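# Run three console checks from the operating card

## Task

Carry out the operating card's steps 1 to 5 in their order, which together form three checks; the task fails if the first or second setting is wrong, or if a control is pushed or pulled too hard for too long. The console is loose on the table: lifting or tipping it noticeably and letting it fall back costs points. Anything that stays in place only because the robot holds it does not count as done. At the end, release everything and move the gripper away. Knocking or putting anything off the table fails the task.

## Robot and tools

Robot: one FANUC CRX-5iA six-joint arm carrying a Robotiq 140 mm two-finger gripper. There is a single arm, so every command row drives that one arm plus its gripper.

Frame: the scene frame has its origin on the table surface directly beneath the arm base, with +z up and +y to the left when facing along +x. The base may be slightly tilted relative to the table. Result lines report end_effector_position (metres) and end_effector_quat_wxyz in this frame. This point lies midway between the finger pads when closed. Closed fingertips extend about 33 mm past it; fully open, about 9 mm. The fingers point along the gripper's +z and open and close along its y. As the fingers close, the tips travel roughly 24 mm further out, so leave that room above surfaces. The reported hand position can be off, more so at long reach.

execute_actions(actions, pictures): actions holds at most one item.
- Empty list []: no command, just returns the state.
- Move: {"rows": [[...]], "steps": n}, with n from 1 to 15 (default 15). Each control step lasts 1/30 s. Each row covers one step; if there are fewer rows than steps, the last row repeats.
- Wait: {"steps": n} with n up to 300 and no rows. It returns once n steps have passed since the previous result, and your reply time counts toward them.
- pictures: true/false controls whether camera images come back (default is on).

Each row has 9 numbers: J1 waist, J2 shoulder, J3 elbow, J4 forearm roll, J5 wrist pitch, J6 wrist roll, then gripper position, gripper force_limit, gripper speed. The six joint values are absolute target angles in radians, in the same order as the Joint positions line; they are not offsets. Stated ranges: J1 -3.491..3.491, J2 -3.140..3.140, J3 -1.187..4.328, J4 -3.316..3.316, J5 -3.140..3.140, J6 -3.927..3.927. A call is refused, and nothing is sent, if a target is more than 0.010 rad past a range end and also further out than the current angle. Real ends can differ by ±0.010 rad. Targets beyond a real end are clipped, and the result may say "joint sent to its limit".

The three gripper values each lie in [-1, 1].
- position: +1 is fully open (140 mm); about -0.8 is where the pads touch; -1 closes until something blocks the fingers.
- force_limit: roughly 14 N at -1, 60 N at 0 and 107 N at +1.
- speed: roughly 30 mm/s at -1, 140 at 0 and 250 at +1.

Motion limits: target speed is capped at 2.62 rad/s for J1-J2, 3.14 for J3 and 3.93 for J4-J6, with 0.5 s to accelerate; joints are synchronised so they arrive together. Each target is kept within a fixed lead of the measured angle: 0.805 rad for J1-J2, 0.966 for J3, 1.21 for J4-J6. Targets that would move the hand more than 70 mm from its measured position in one step are scaled back. Far moves therefore take several calls. The arm keeps heading to the last row while you think, until it stalls.

Result lines:
- Joint positions and Joint velocities: rad and rad/s, in column order.
- position_measured: counts, from 3 (open) to 230 (pads meet); not linear in mm.
- object_status: 0 moving, 1 blocked while opening, 2 blocked while closing (a grip), 3 reached target or pads met.
- "joint command not followed": the clearance check changed targets. Mounting blocks and posts count as part of the arm.
- HELD: your row was partly or fully withheld on that step.
- MOTOR HOT: a warning; an OVER-TEMPERATURE FAULT brakes the arm until it cools.

Gripping: send position -1 and confirm object_status is 2. To squeeze harder, raise force_limit and change position (for example from -1 to -0.98); a change of at least 0.01 is required.

Faults: contact torque reaching a joint's load limit (150 N m for J1-J3, 37.6 N m for J4-J6, held weight included), or any outside force of 150 N, stops the arm for 10 s and skips the rest of the call. Avoid this: approach controls gently, do not keep forcing a control against its end, do not lift or tip the loose console, and do not slam or drop anything. Moving smoothly and quickly, with low effort, is better.

zoom_image(camera, region): gives a closer look at the latest image from cam_head_left (896x504), cam_head_right (896x504) or cam_wrist (616x616, fisheye). region is [x0, y0, x1, y1] in pixels from the top-left corner, at most 504x504.

show_instructions(): shows the reference images again, including the operating card that lists steps 1-5. read_manual(section): licence texts only.

finished_scene(scene): ends scene 1 or 2, grades it and starts the next. It cannot be undone, so release and back away before calling it. Camera calibration (K, distortion, T_world_to_cam) is given per camera and may be slightly off.

Each tool is called in YAML: its name, and indented under it one key for each argument.

## Session

show_instructions:

execute_actions:
  actions: []

Reference images for this scene: operating card.

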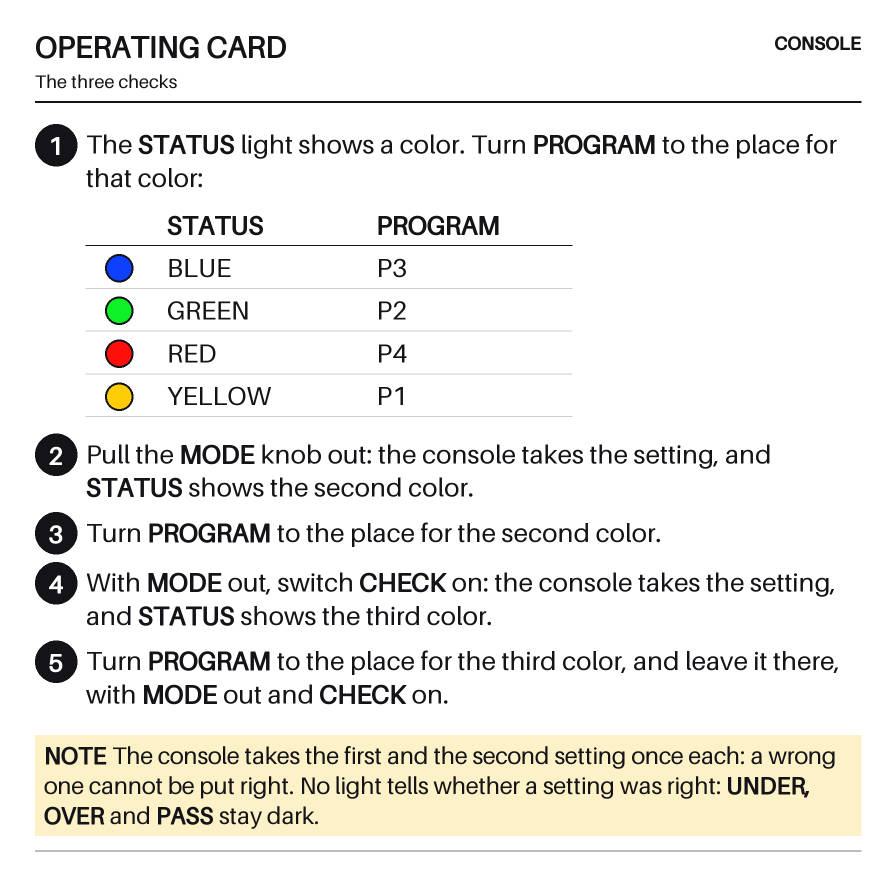

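Scene clock: 0.00 s of 9600.00 s.
end_effector_position=(+0.6648, +0.0099, +0.3215) position_measured=3 object_status=3 end_effector_quat_wxyz=(-0.154, +0.812, +0.145, +0.544)
Joint positions: [-0.964  0.582 -0.254 -1.904 -1.542 -2.946]
Joint velocities: [-0.001 -0.001 -0.    -0.    -0.001  0.   ]
camera_calibration (this result's frames):
cam_wrist: T_world_to_cam=[[0.351098, -0.879184, -0.322128, -0.113984], [-0.725362, -0.0378373, -0.687327, 0.692791], [0.592098, 0.474978, -0.651011, -0.00842305], [0, 0, 0, 1]] pos_world=[0.547531, -0.0699989, 0.433973]

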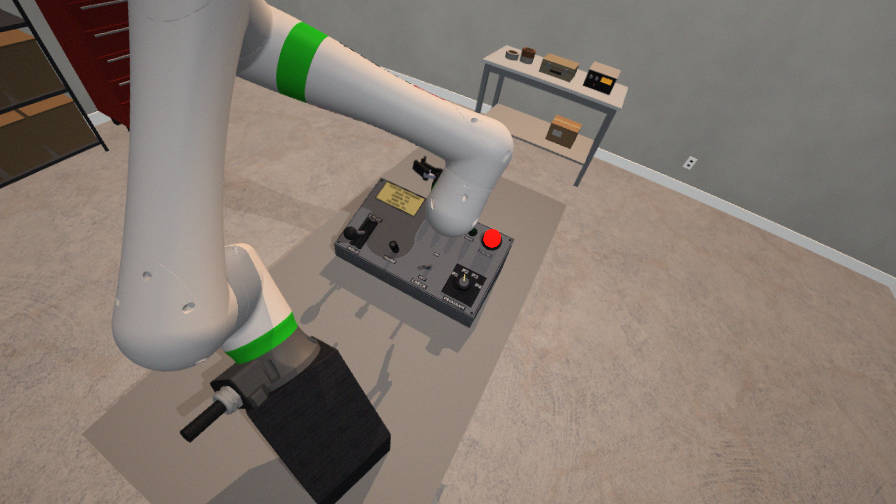

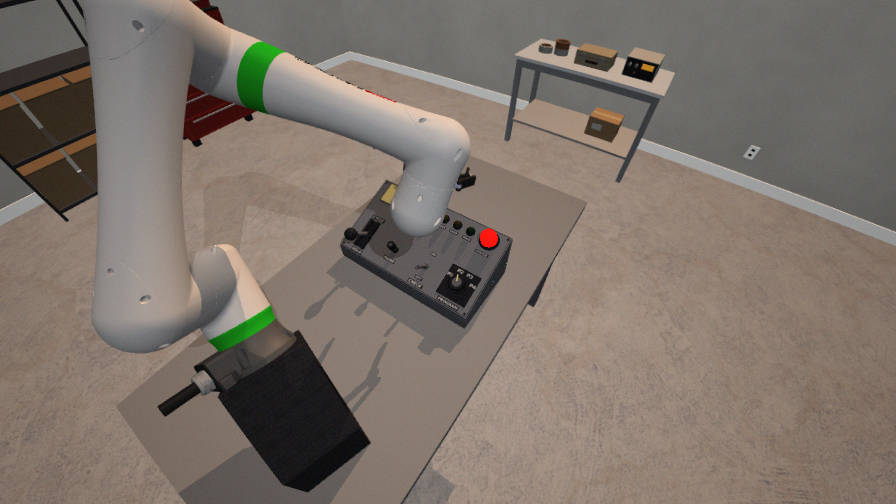

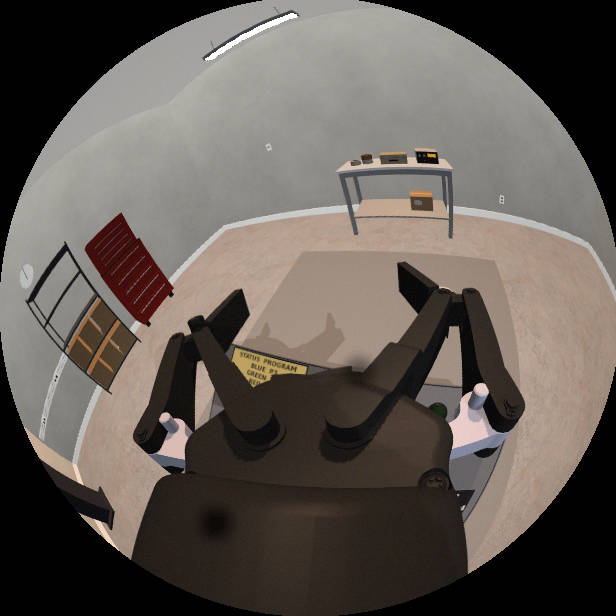

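execute_actions:
  actions:
    - {"rows":[[-0.62,-0.07,-0.38,-0.973,-1.2,-0.85,0.1,-0.7,0]]}
  pictures: false

execute_actions:
  actions:
    - {"steps":60}
  pictures: false

execute_actions:
  actions:
    - {"rows":[[-0.581,-0.037,-0.432,-0.973,-1.182,-0.87,0.1,-0.7,0]]}

zoom_image:
  camera: "cam_head_left"
  region: [330,170,530,330]

zoom_image:
  camera: "cam_wrist"
  region: [100,180,450,380]

Scene clock: 6.87 s of 9600.00 s.
end_effector_position=(+0.5671, +0.0791, +0.2373) position_measured=106 object_status=0 end_effector_quat_wxyz=(+0.045, +0.725, +0.597, +0.342)
Joint positions: [-0.804  0.278 -0.313 -1.47  -1.382 -2.258]
Joint velocities: [ 0.448 -0.851 -0.165  1.206  0.442  2.532]
Steps of this call (steps 1 to 90: nothing new was sent; then 3.37 s passed at rest; steps 91 to 105: all 15 steps of this action). Readings (joint positions | what the end effector reports):
91: [-0.964 0.582 -0.254 -1.904 -1.542 -2.946] | position_measured=3 object_status=0
92: [-0.963 0.579 -0.254 -1.900 -1.540 -2.941] | position_measured=7 object_status=0
94: [-0.953 0.560 -0.258 -1.872 -1.530 -2.905] | position_measured=22 object_status=0
98: [-0.905 0.470 -0.276 -1.744 -1.483 -2.733] | position_measured=53 object_status=0
105: the state above

Scene clock: 8.87 s of 9600.00 s.
end_effector_position=(+0.4781, +0.0616, +0.2471) position_measured=117 object_status=3 end_effector_quat_wxyz=(+0.162, -0.028, +0.986, -0.014)
Joint positions: [-0.62  -0.07  -0.38  -0.973 -1.2   -0.85 ]
Joint velocities: [-0.    -0.     0.001 -0.    -0.    -0.   ]
Steps of this call (steps 1 to 45: the robot went on to your last target; steps 46 to 60: nothing new was sent). Readings (joint positions | what the end effector reports):
1: [-0.788 0.249 -0.318 -1.429 -1.367 -2.168] | position_measured=113 object_status=0
2: [-0.773 0.220 -0.324 -1.387 -1.352 -2.070] | position_measured=117 object_status=0
4: [-0.742 0.161 -0.335 -1.304 -1.321 -1.849] | position_measured=117 object_status=0
8: [-0.687 0.057 -0.355 -1.154 -1.266 -1.401] | position_measured=117 object_status=3
60: the state above
The arm was judged still, so your last target was given up. Only a new action makes it travel on or press farther. Fingers that are still opening or closing keep moving.

Scene clock: 9.37 s of 9600.00 s.
end_effector_position=(+0.4496, +0.0558, +0.2090) position_measured=117 object_status=3 end_effector_quat_wxyz=(+0.129, +0.001, +0.992, -0.003)
Joint positions: [-0.581 -0.037 -0.432 -0.973 -1.182 -0.87 ]
Joint velocities: [ 0.    -0.    -0.001 -0.    -0.    -0.   ]
Steps of this call (steps 1 to 15: all 15 steps of this action). Readings (joint positions | what the end effector reports):
1: [-0.620 -0.070 -0.380 -0.973 -1.200 -0.850] | position_measured=117 object_status=3
2: [-0.617 -0.068 -0.384 -0.973 -1.198 -0.851] | position_measured=117 object_status=3
4: [-0.597 -0.051 -0.411 -0.973 -1.189 -0.862] | position_measured=117 object_status=3
8: [-0.581 -0.037 -0.432 -0.973 -1.182 -0.870] | position_measured=117 object_status=3
15: the state above
camera_calibration (this result's frames):
cam_wrist: T_world_to_cam=[[0.238485, 0.971136, 0.00443966, -0.155196], [0.778241, -0.193845, 0.597298, -0.47468], [0.580918, -0.138991, -0.802007, 0.0948146], [0, 0, 0, 1]] pos_world=[0.351348, 0.0718804, 0.360256]

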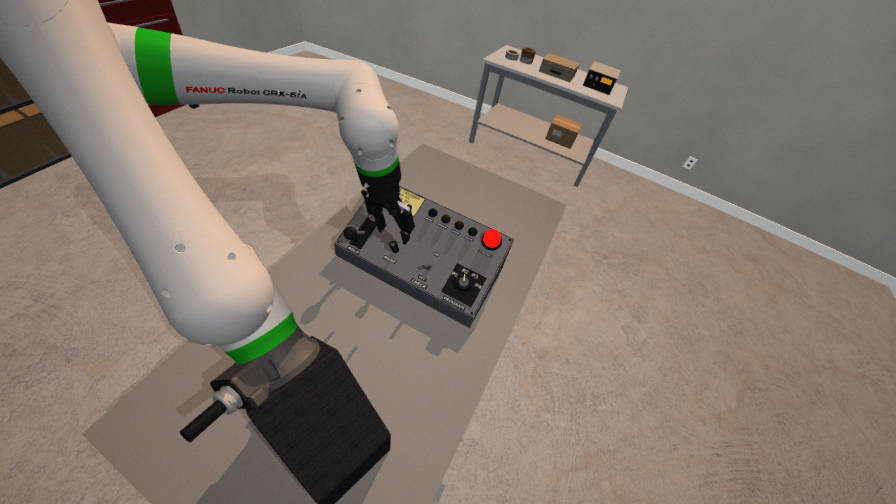

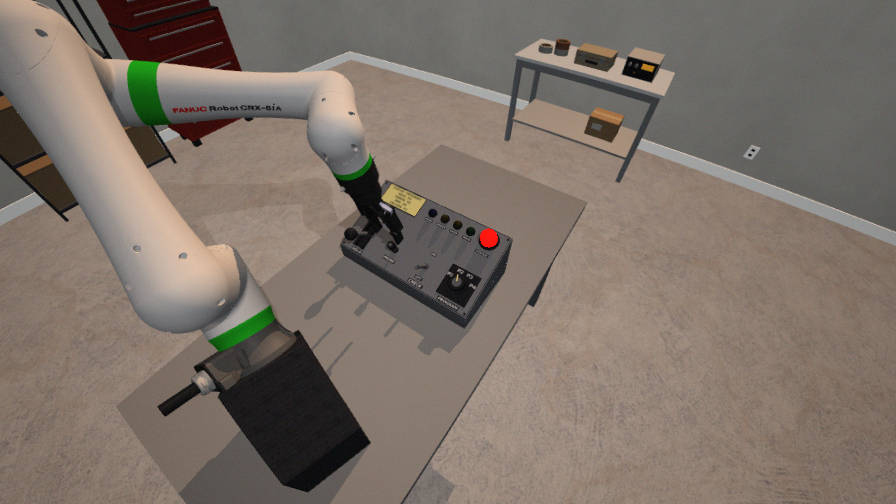

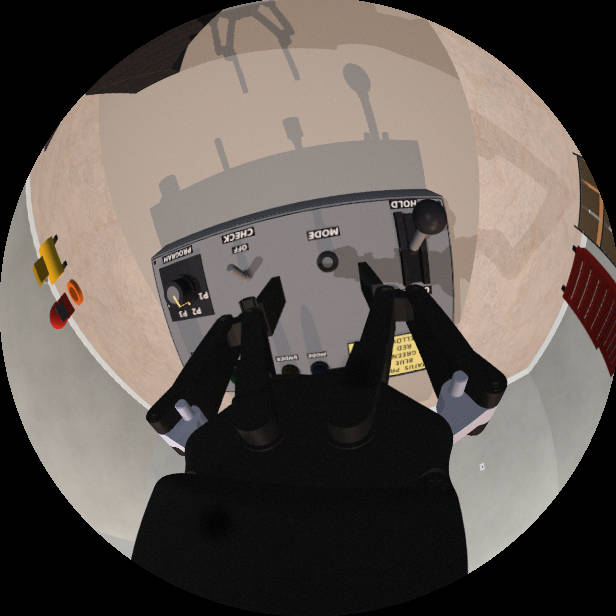

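Region (330, 170, 530, 330) of cam_head_left's 896x504 image, scaled by 2.520, with more detail than that image has; it fills the top 403 rows of this view, and the rest is white.

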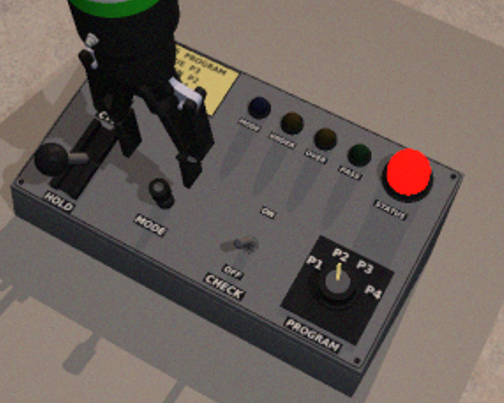

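Region (100, 180, 450, 380) of cam_wrist's 616x616 image, scaled by 1.440, with more detail than that image has; it fills the top 288 rows of this view, and the rest is white.

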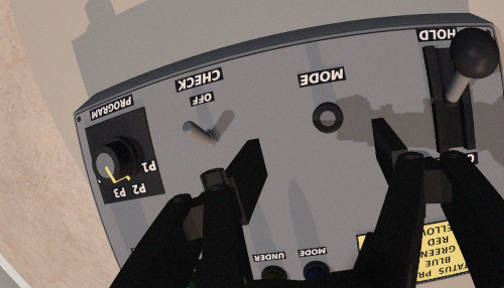

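execute_actions:
  actions:
    - {"rows":[[-0.874,0.5696,-0.184,-0.9916,-1.1936,-0.39,0.1,-0.7,0]]}
  pictures: false

execute_actions:
  actions:
    - {"steps":20}
  pictures: false

execute_actions:
  actions:
    - {"rows":[[-0.825,0.612,-0.1853,-1.036,-1.1418,-0.375,0.1,-0.7,0]]}

zoom_image:
  camera: "cam_wrist"
  region: [220,180,420,380]

execute_actions:
  actions:
    - {"rows":[[-0.825,0.612,-0.1853,-1.036,-1.1418,1.196,0.1,-0.7,0]]}
  pictures: false

execute_actions:
  actions:
    - {"steps":20}

zoom_image:
  camera: "cam_wrist"
  region: [220,180,420,380]

Scene clock: 31.43 s of 9600.00 s.
end_effector_position=(+0.4637, -0.0851, +0.2002) position_measured=117 object_status=3 end_effector_quat_wxyz=(+0.126, -0.002, +0.992, -0.007)
Joint positions: [-0.766  0.346 -0.276 -0.985 -1.189 -0.567]
Joint velocities: [-0.482  0.997  0.409 -0.031 -0.02   0.784]
Steps of this call (steps 1 to 15: the robot went on to your last target; steps 16 to 90: nothing new was sent; then 18.57 s passed at rest; steps 91 to 105: all 15 steps of this action). Readings (joint positions | what the end effector reports):
91: [-0.581 -0.037 -0.432 -0.973 -1.182 -0.870] | position_measured=117 object_status=3
92: [-0.583 -0.034 -0.431 -0.973 -1.182 -0.868] | position_measured=117 object_status=3
94: [-0.594 -0.010 -0.421 -0.974 -1.182 -0.848] | position_measured=117 object_status=3
98: [-0.650 0.105 -0.374 -0.977 -1.184 -0.758] | position_measured=117 object_status=3
105: the state above

Scene clock: 32.10 s of 9600.00 s.
end_effector_position=(+0.4486, -0.1711, +0.1865) position_measured=117 object_status=3 end_effector_quat_wxyz=(+0.130, -0.005, +0.992, -0.001)
Joint positions: [-0.874  0.57  -0.184 -0.992 -1.194 -0.39 ]
Joint velocities: [-0.001 -0.    -0.     0.    -0.    -0.   ]
Steps of this call (steps 1 to 20: the robot went on to your last target). Readings (joint positions | what the end effector reports):
1: [-0.782 0.379 -0.262 -0.986 -1.190 -0.541] | position_measured=117 object_status=3
2: [-0.798 0.413 -0.248 -0.987 -1.190 -0.514] | position_measured=117 object_status=3
4: [-0.830 0.478 -0.221 -0.989 -1.192 -0.462] | position_measured=117 object_status=3
8: [-0.870 0.561 -0.188 -0.991 -1.193 -0.397] | position_measured=117 object_status=3
20: the state above

Scene clock: 32.60 s of 9600.00 s.
end_effector_position=(+0.4590, -0.1713, +0.1531) position_measured=117 object_status=3 end_effector_quat_wxyz=(+0.130, -0.002, +0.991, +0.000)
Joint positions: [-0.825  0.612 -0.185 -1.036 -1.142 -0.375]
Joint velocities: [-0.     0.001  0.     0.     0.     0.   ]
Steps of this call (steps 1 to 15: all 15 steps of this action). Readings (joint positions | what the end effector reports):
1: [-0.874 0.570 -0.184 -0.992 -1.194 -0.390] | position_measured=117 object_status=3
2: [-0.871 0.573 -0.184 -0.995 -1.191 -0.389] | position_measured=117 object_status=3
4: [-0.848 0.592 -0.184 -1.016 -1.166 -0.382] | position_measured=117 object_status=3
8: [-0.825 0.612 -0.185 -1.036 -1.142 -0.375] | position_measured=117 object_status=3
15: the state above
camera_calibration (this result's frames):
cam_wrist: T_world_to_cam=[[0.232222, 0.972614, 0.00971951, 0.0656374], [0.778075, -0.191752, 0.59819, -0.492295], [0.583672, -0.13135, -0.801296, 0.0128387], [0, 0, 0, 1]] pos_world=[0.360307, -0.156552, 0.304136]

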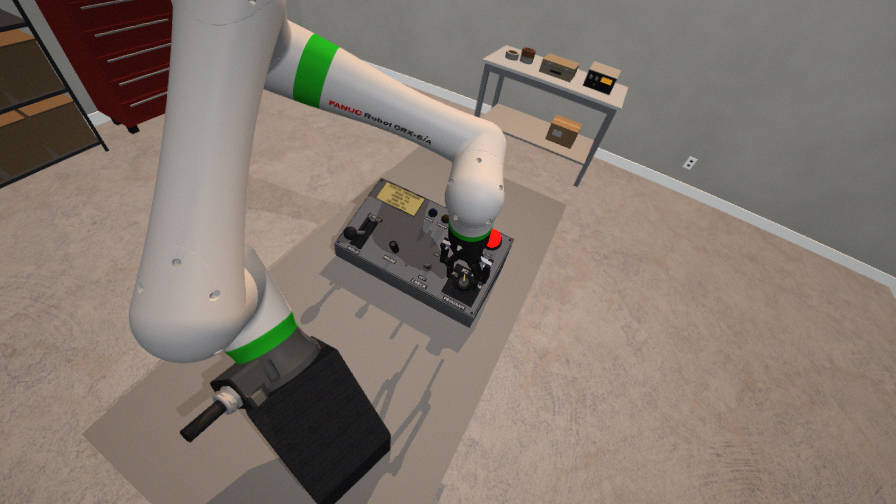

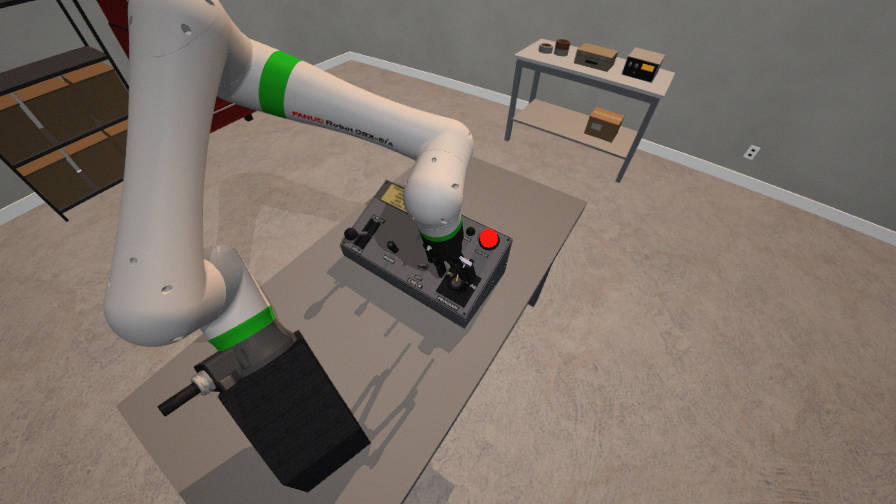

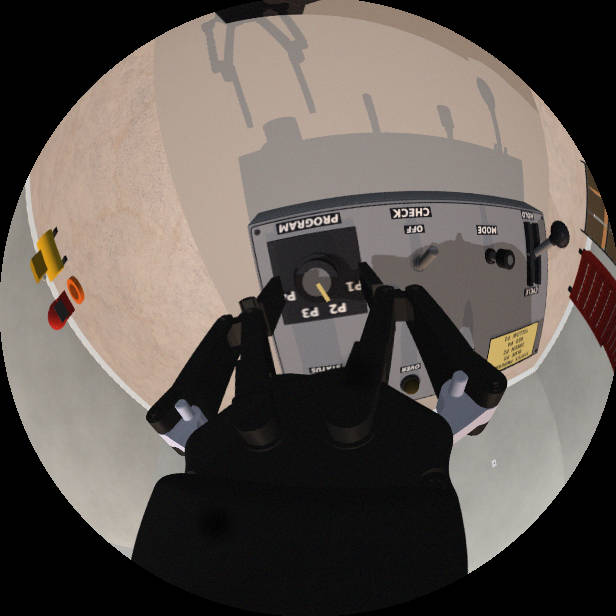

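Region (220, 180, 420, 380) of cam_wrist's 616x616 image, scaled by 2.520, with more detail than that image has.

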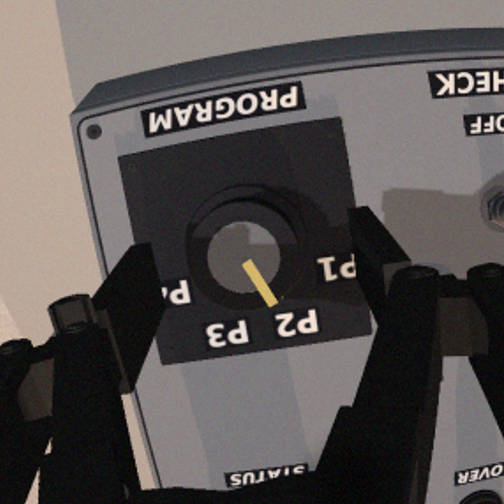

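Scene clock: 33.10 s of 9600.00 s.
end_effector_position=(+0.4590, -0.1712, +0.1530) position_measured=117 object_status=3 end_effector_quat_wxyz=(+0.119, -0.412, +0.902, -0.054)
Joint positions: [-0.825  0.612 -0.185 -1.036 -1.142  0.48 ]
Joint velocities: [0.001 0.001 0.001 0.    0.    3.258]
Steps of this call (steps 1 to 15: all 15 steps of this action). Readings (joint positions | what the end effector reports):
1: [-0.825 0.612 -0.185 -1.036 -1.142 -0.375] | position_measured=117 object_status=3
2: [-0.825 0.612 -0.185 -1.036 -1.142 -0.369] | position_measured=117 object_status=3
4: [-0.825 0.612 -0.185 -1.036 -1.142 -0.334] | position_measured=117 object_status=3
8: [-0.825 0.612 -0.185 -1.036 -1.142 -0.158] | position_measured=117 object_status=3
15: the state above

Scene clock: 33.77 s of 9600.00 s.
end_effector_position=(+0.4590, -0.1712, +0.1530) position_measured=117 object_status=3 end_effector_quat_wxyz=(-0.092, +0.702, -0.700, +0.092)
Joint positions: [-0.825  0.612 -0.185 -1.036 -1.142  1.196]
Joint velocities: [0. 0. 0. 0. 0. 0.]
Steps of this call (steps 1 to 20: the robot went on to your last target). Readings (joint positions | what the end effector reports):
1: [-0.825 0.612 -0.185 -1.036 -1.142 0.587] | position_measured=117 object_status=3
2: [-0.825 0.612 -0.185 -1.036 -1.142 0.685] | position_measured=117 object_status=3
4: [-0.825 0.612 -0.185 -1.036 -1.142 0.856] | position_measured=117 object_status=3
8: [-0.825 0.612 -0.185 -1.036 -1.142 1.094] | position_measured=117 object_status=3
20: the state above
camera_calibration (this result's frames):
cam_wrist: T_world_to_cam=[[-0.926316, 0.226575, -0.301002, 0.517158], [0.0869686, 0.905969, 0.414314, 0.0410425], [0.366572, 0.357608, -0.858919, 0.205006], [0, 0, 0, 1]] pos_world=[0.400333, -0.22767, 0.314744]

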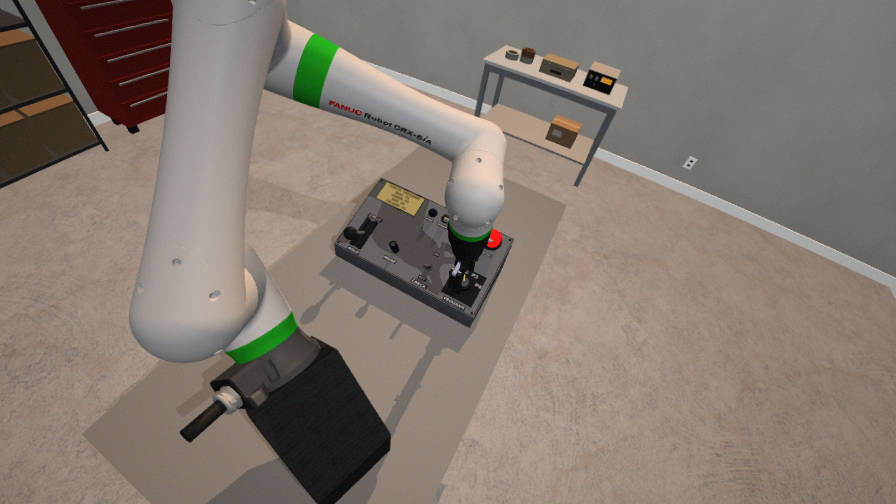

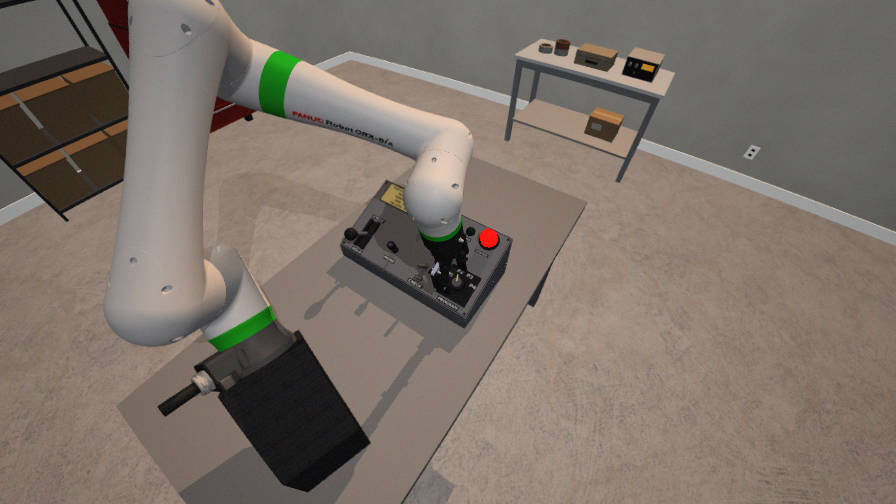

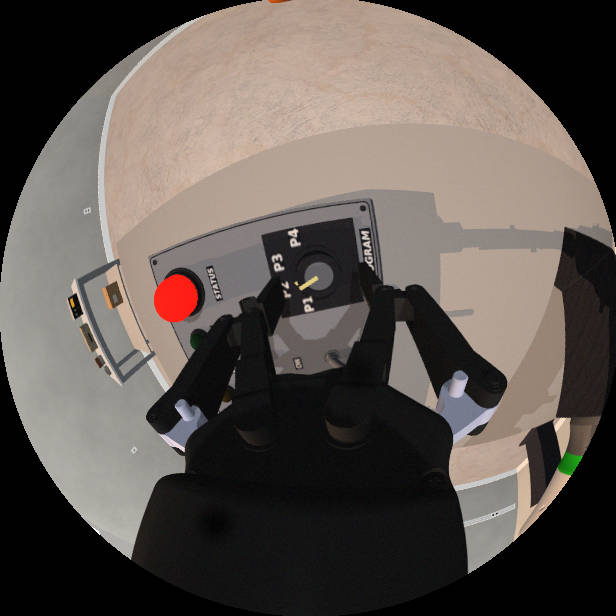

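Region (220, 180, 420, 380) of cam_wrist's 616x616 image, scaled by 2.520, with more detail than that image has.

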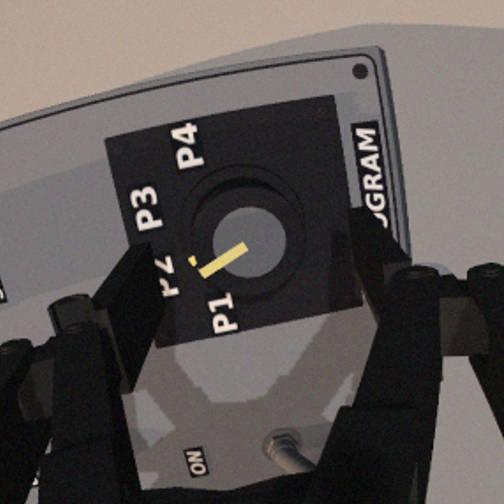

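execute_actions:
  actions:
    - {"rows":[[-0.8296,0.6227,-0.1756,-1.0337,-1.144,1.196,0.1,-0.7,0],[-0.8296,0.6227,-0.1756,-1.0337,-1.144,1.196,0.1,-0.7,0],[-0.8296,0.6227,-0.1756,-1.0337,-1.144,1.196,0.1,-0.7,0],[-0.8296,0.6227,-0.1756,-1.0337,-1.144,1.196,0.1,-0.7,0],[-0.7945,0.6531,-0.1766,-1.0655,-1.107,1.21,0.1,-0.7,0]]}

zoom_image:
  camera: "cam_wrist"
  region: [220,180,420,380]

execute_actions:
  actions:
    - {"rows":[[-0.7945,0.6531,-0.1766,-1.0655,-1.107,2.78,0.1,-0.7,0]]}
  pictures: false

execute_actions:
  actions:
    - {"steps":20}

zoom_image:
  camera: "cam_wrist"
  region: [220,180,420,380]

Scene clock: 41.77 s of 9600.00 s.
end_effector_position=(+0.4654, -0.1757, +0.1291) position_measured=117 object_status=3 end_effector_quat_wxyz=(-0.092, +0.701, -0.702, +0.092)
Joint positions: [-0.795  0.653 -0.177 -1.065 -1.107  1.21 ]
Joint velocities: [ 0.001  0.001 -0.002 -0.001  0.001  0.   ]
Steps of this call (steps 1 to 15: the robot went on to your last target; steps 16 to 90: nothing new was sent; then 4.50 s passed at rest; steps 91 to 105: all 15 steps of this action). Readings (joint positions | what the end effector reports):
91: [-0.825 0.612 -0.185 -1.036 -1.142 1.196] | position_measured=117 object_status=3
92: [-0.826 0.615 -0.183 -1.036 -1.142 1.196] | position_measured=117 object_status=3
94: [-0.829 0.622 -0.177 -1.034 -1.143 1.196] | position_measured=117 object_status=3
98: [-0.806 0.644 -0.176 -1.056 -1.119 1.206] | position_measured=117 object_status=3
105: the state above
camera_calibration (this result's frames):
cam_wrist: T_world_to_cam=[[-0.925353, 0.231516, -0.300204, 0.517187], [0.0919658, 0.905304, 0.41469, 0.0519868], [0.367783, 0.356126, -0.859017, 0.182963], [0, 0, 0, 1]] pos_world=[0.406509, -0.231959, 0.290871]

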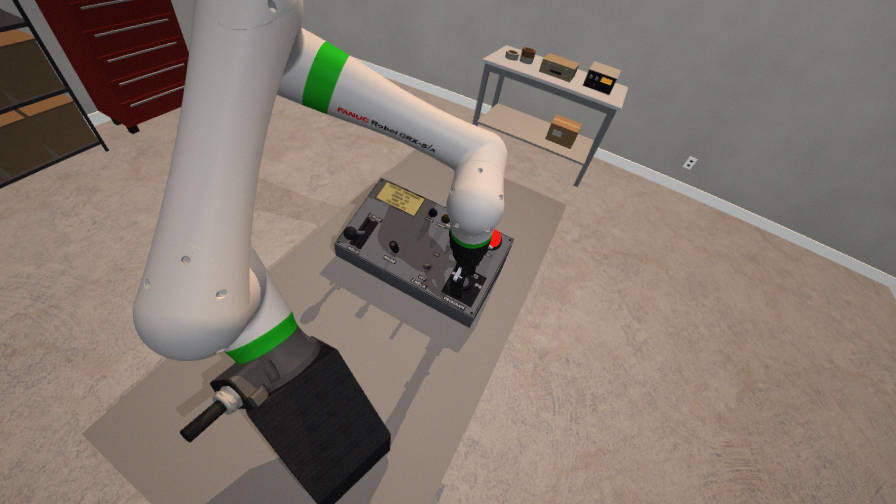

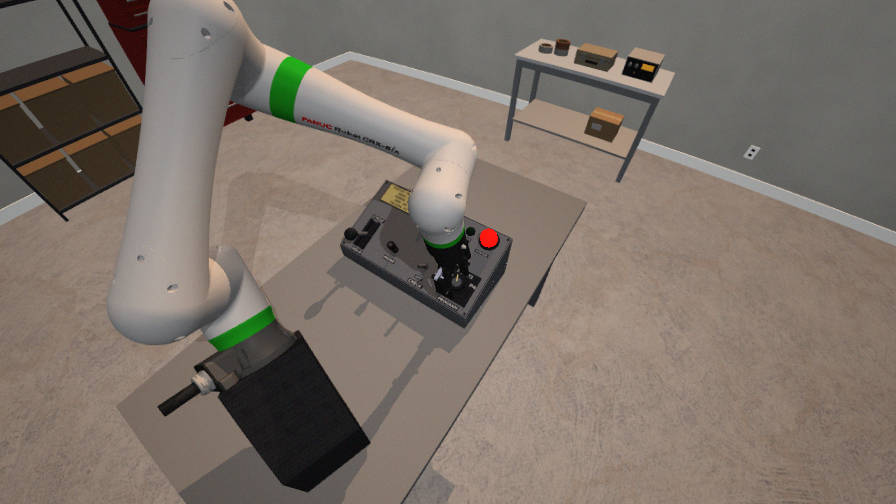

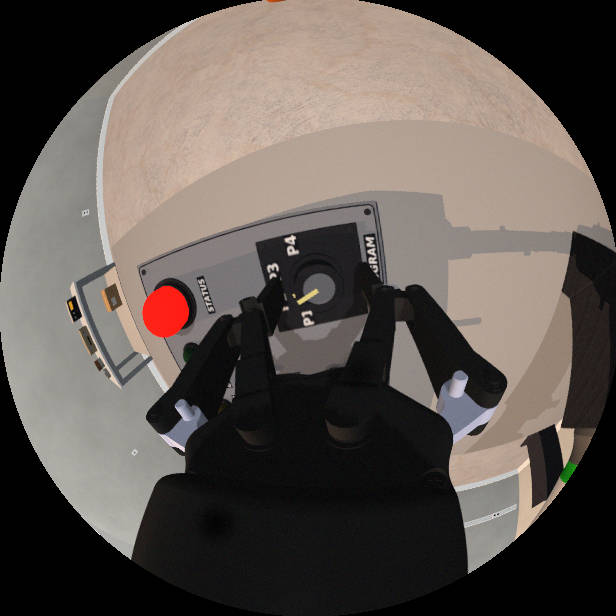

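Region (220, 180, 420, 380) of cam_wrist's 616x616 image, scaled by 2.520, with more detail than that image has.

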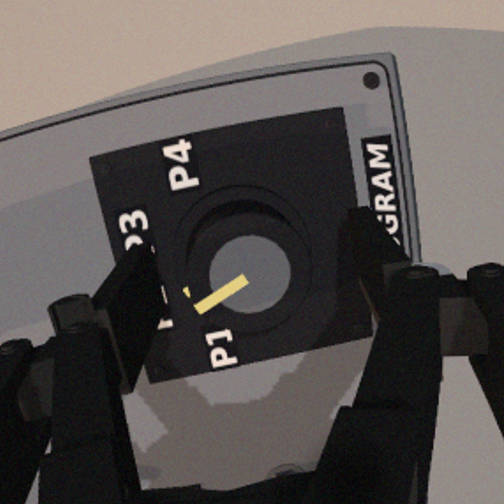

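Scene clock: 42.27 s of 9600.00 s.
end_effector_position=(+0.4653, -0.1757, +0.1291) position_measured=117 object_status=3 end_effector_quat_wxyz=(-0.046, +0.928, -0.348, +0.122)
Joint positions: [-0.795  0.653 -0.177 -1.066 -1.107  2.065]
Joint velocities: [ 0.     0.    -0.001 -0.     0.     3.256]
Steps of this call (steps 1 to 15: all 15 steps of this action). Readings (joint positions | what the end effector reports):
1: [-0.795 0.653 -0.177 -1.065 -1.107 1.210] | position_measured=117 object_status=3
2: [-0.795 0.653 -0.177 -1.065 -1.107 1.216] | position_measured=117 object_status=3
4: [-0.795 0.653 -0.177 -1.065 -1.107 1.251] | position_measured=117 object_status=3
8: [-0.795 0.653 -0.177 -1.065 -1.107 1.427] | position_measured=117 object_status=3
15: the state above

Scene clock: 42.93 s of 9600.00 s.
end_effector_position=(+0.4653, -0.1757, +0.1291) position_measured=117 object_status=3 end_effector_quat_wxyz=(-0.000, +0.992, -0.001, +0.130)
Joint positions: [-0.795  0.653 -0.177 -1.066 -1.107  2.78 ]
Joint velocities: [ 0.     0.001 -0.    -0.    -0.001  0.   ]
Steps of this call (steps 1 to 20: the robot went on to your last target). Readings (joint positions | what the end effector reports):
1: [-0.795 0.653 -0.177 -1.066 -1.107 2.171] | position_measured=117 object_status=3
2: [-0.795 0.653 -0.177 -1.066 -1.107 2.270] | position_measured=117 object_status=3
4: [-0.795 0.653 -0.177 -1.066 -1.107 2.441] | position_measured=117 object_status=3
8: [-0.795 0.653 -0.177 -1.066 -1.107 2.678] | position_measured=117 object_status=3
20: the state above
camera_calibration (this result's frames):
cam_wrist: T_world_to_cam=[[-0.211122, -0.971274, -0.109796, -0.0511297], [-0.971744, 0.196429, 0.13088, 0.459043], [-0.105553, 0.134325, -0.9853, 0.38052], [0, 0, 0, 1]] pos_world=[0.475443, -0.190944, 0.309233]

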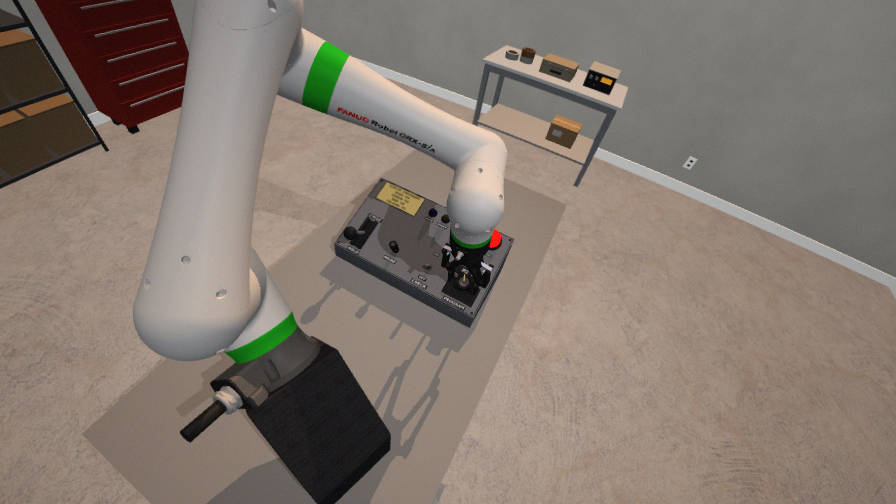

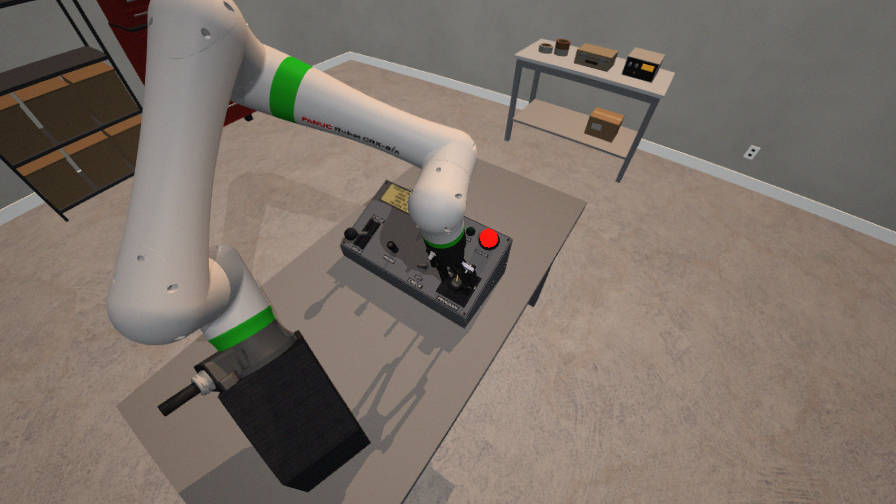

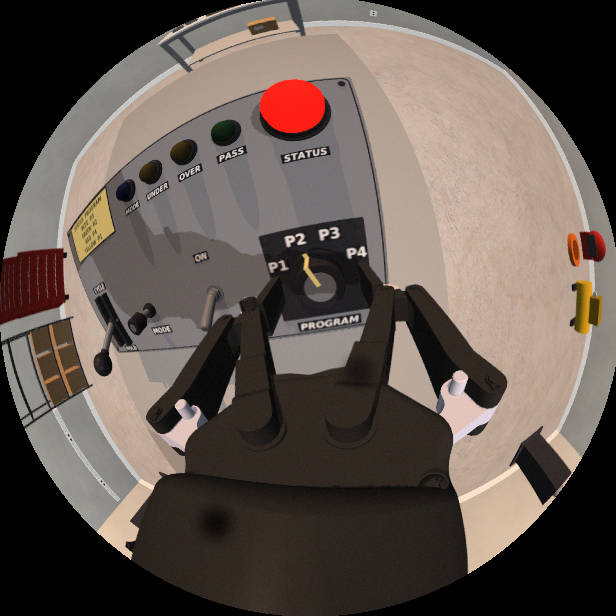

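Region (220, 180, 420, 380) of cam_wrist's 616x616 image, scaled by 2.520, with more detail than that image has.

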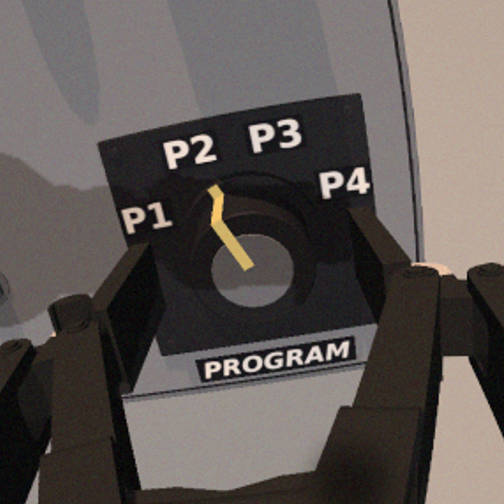

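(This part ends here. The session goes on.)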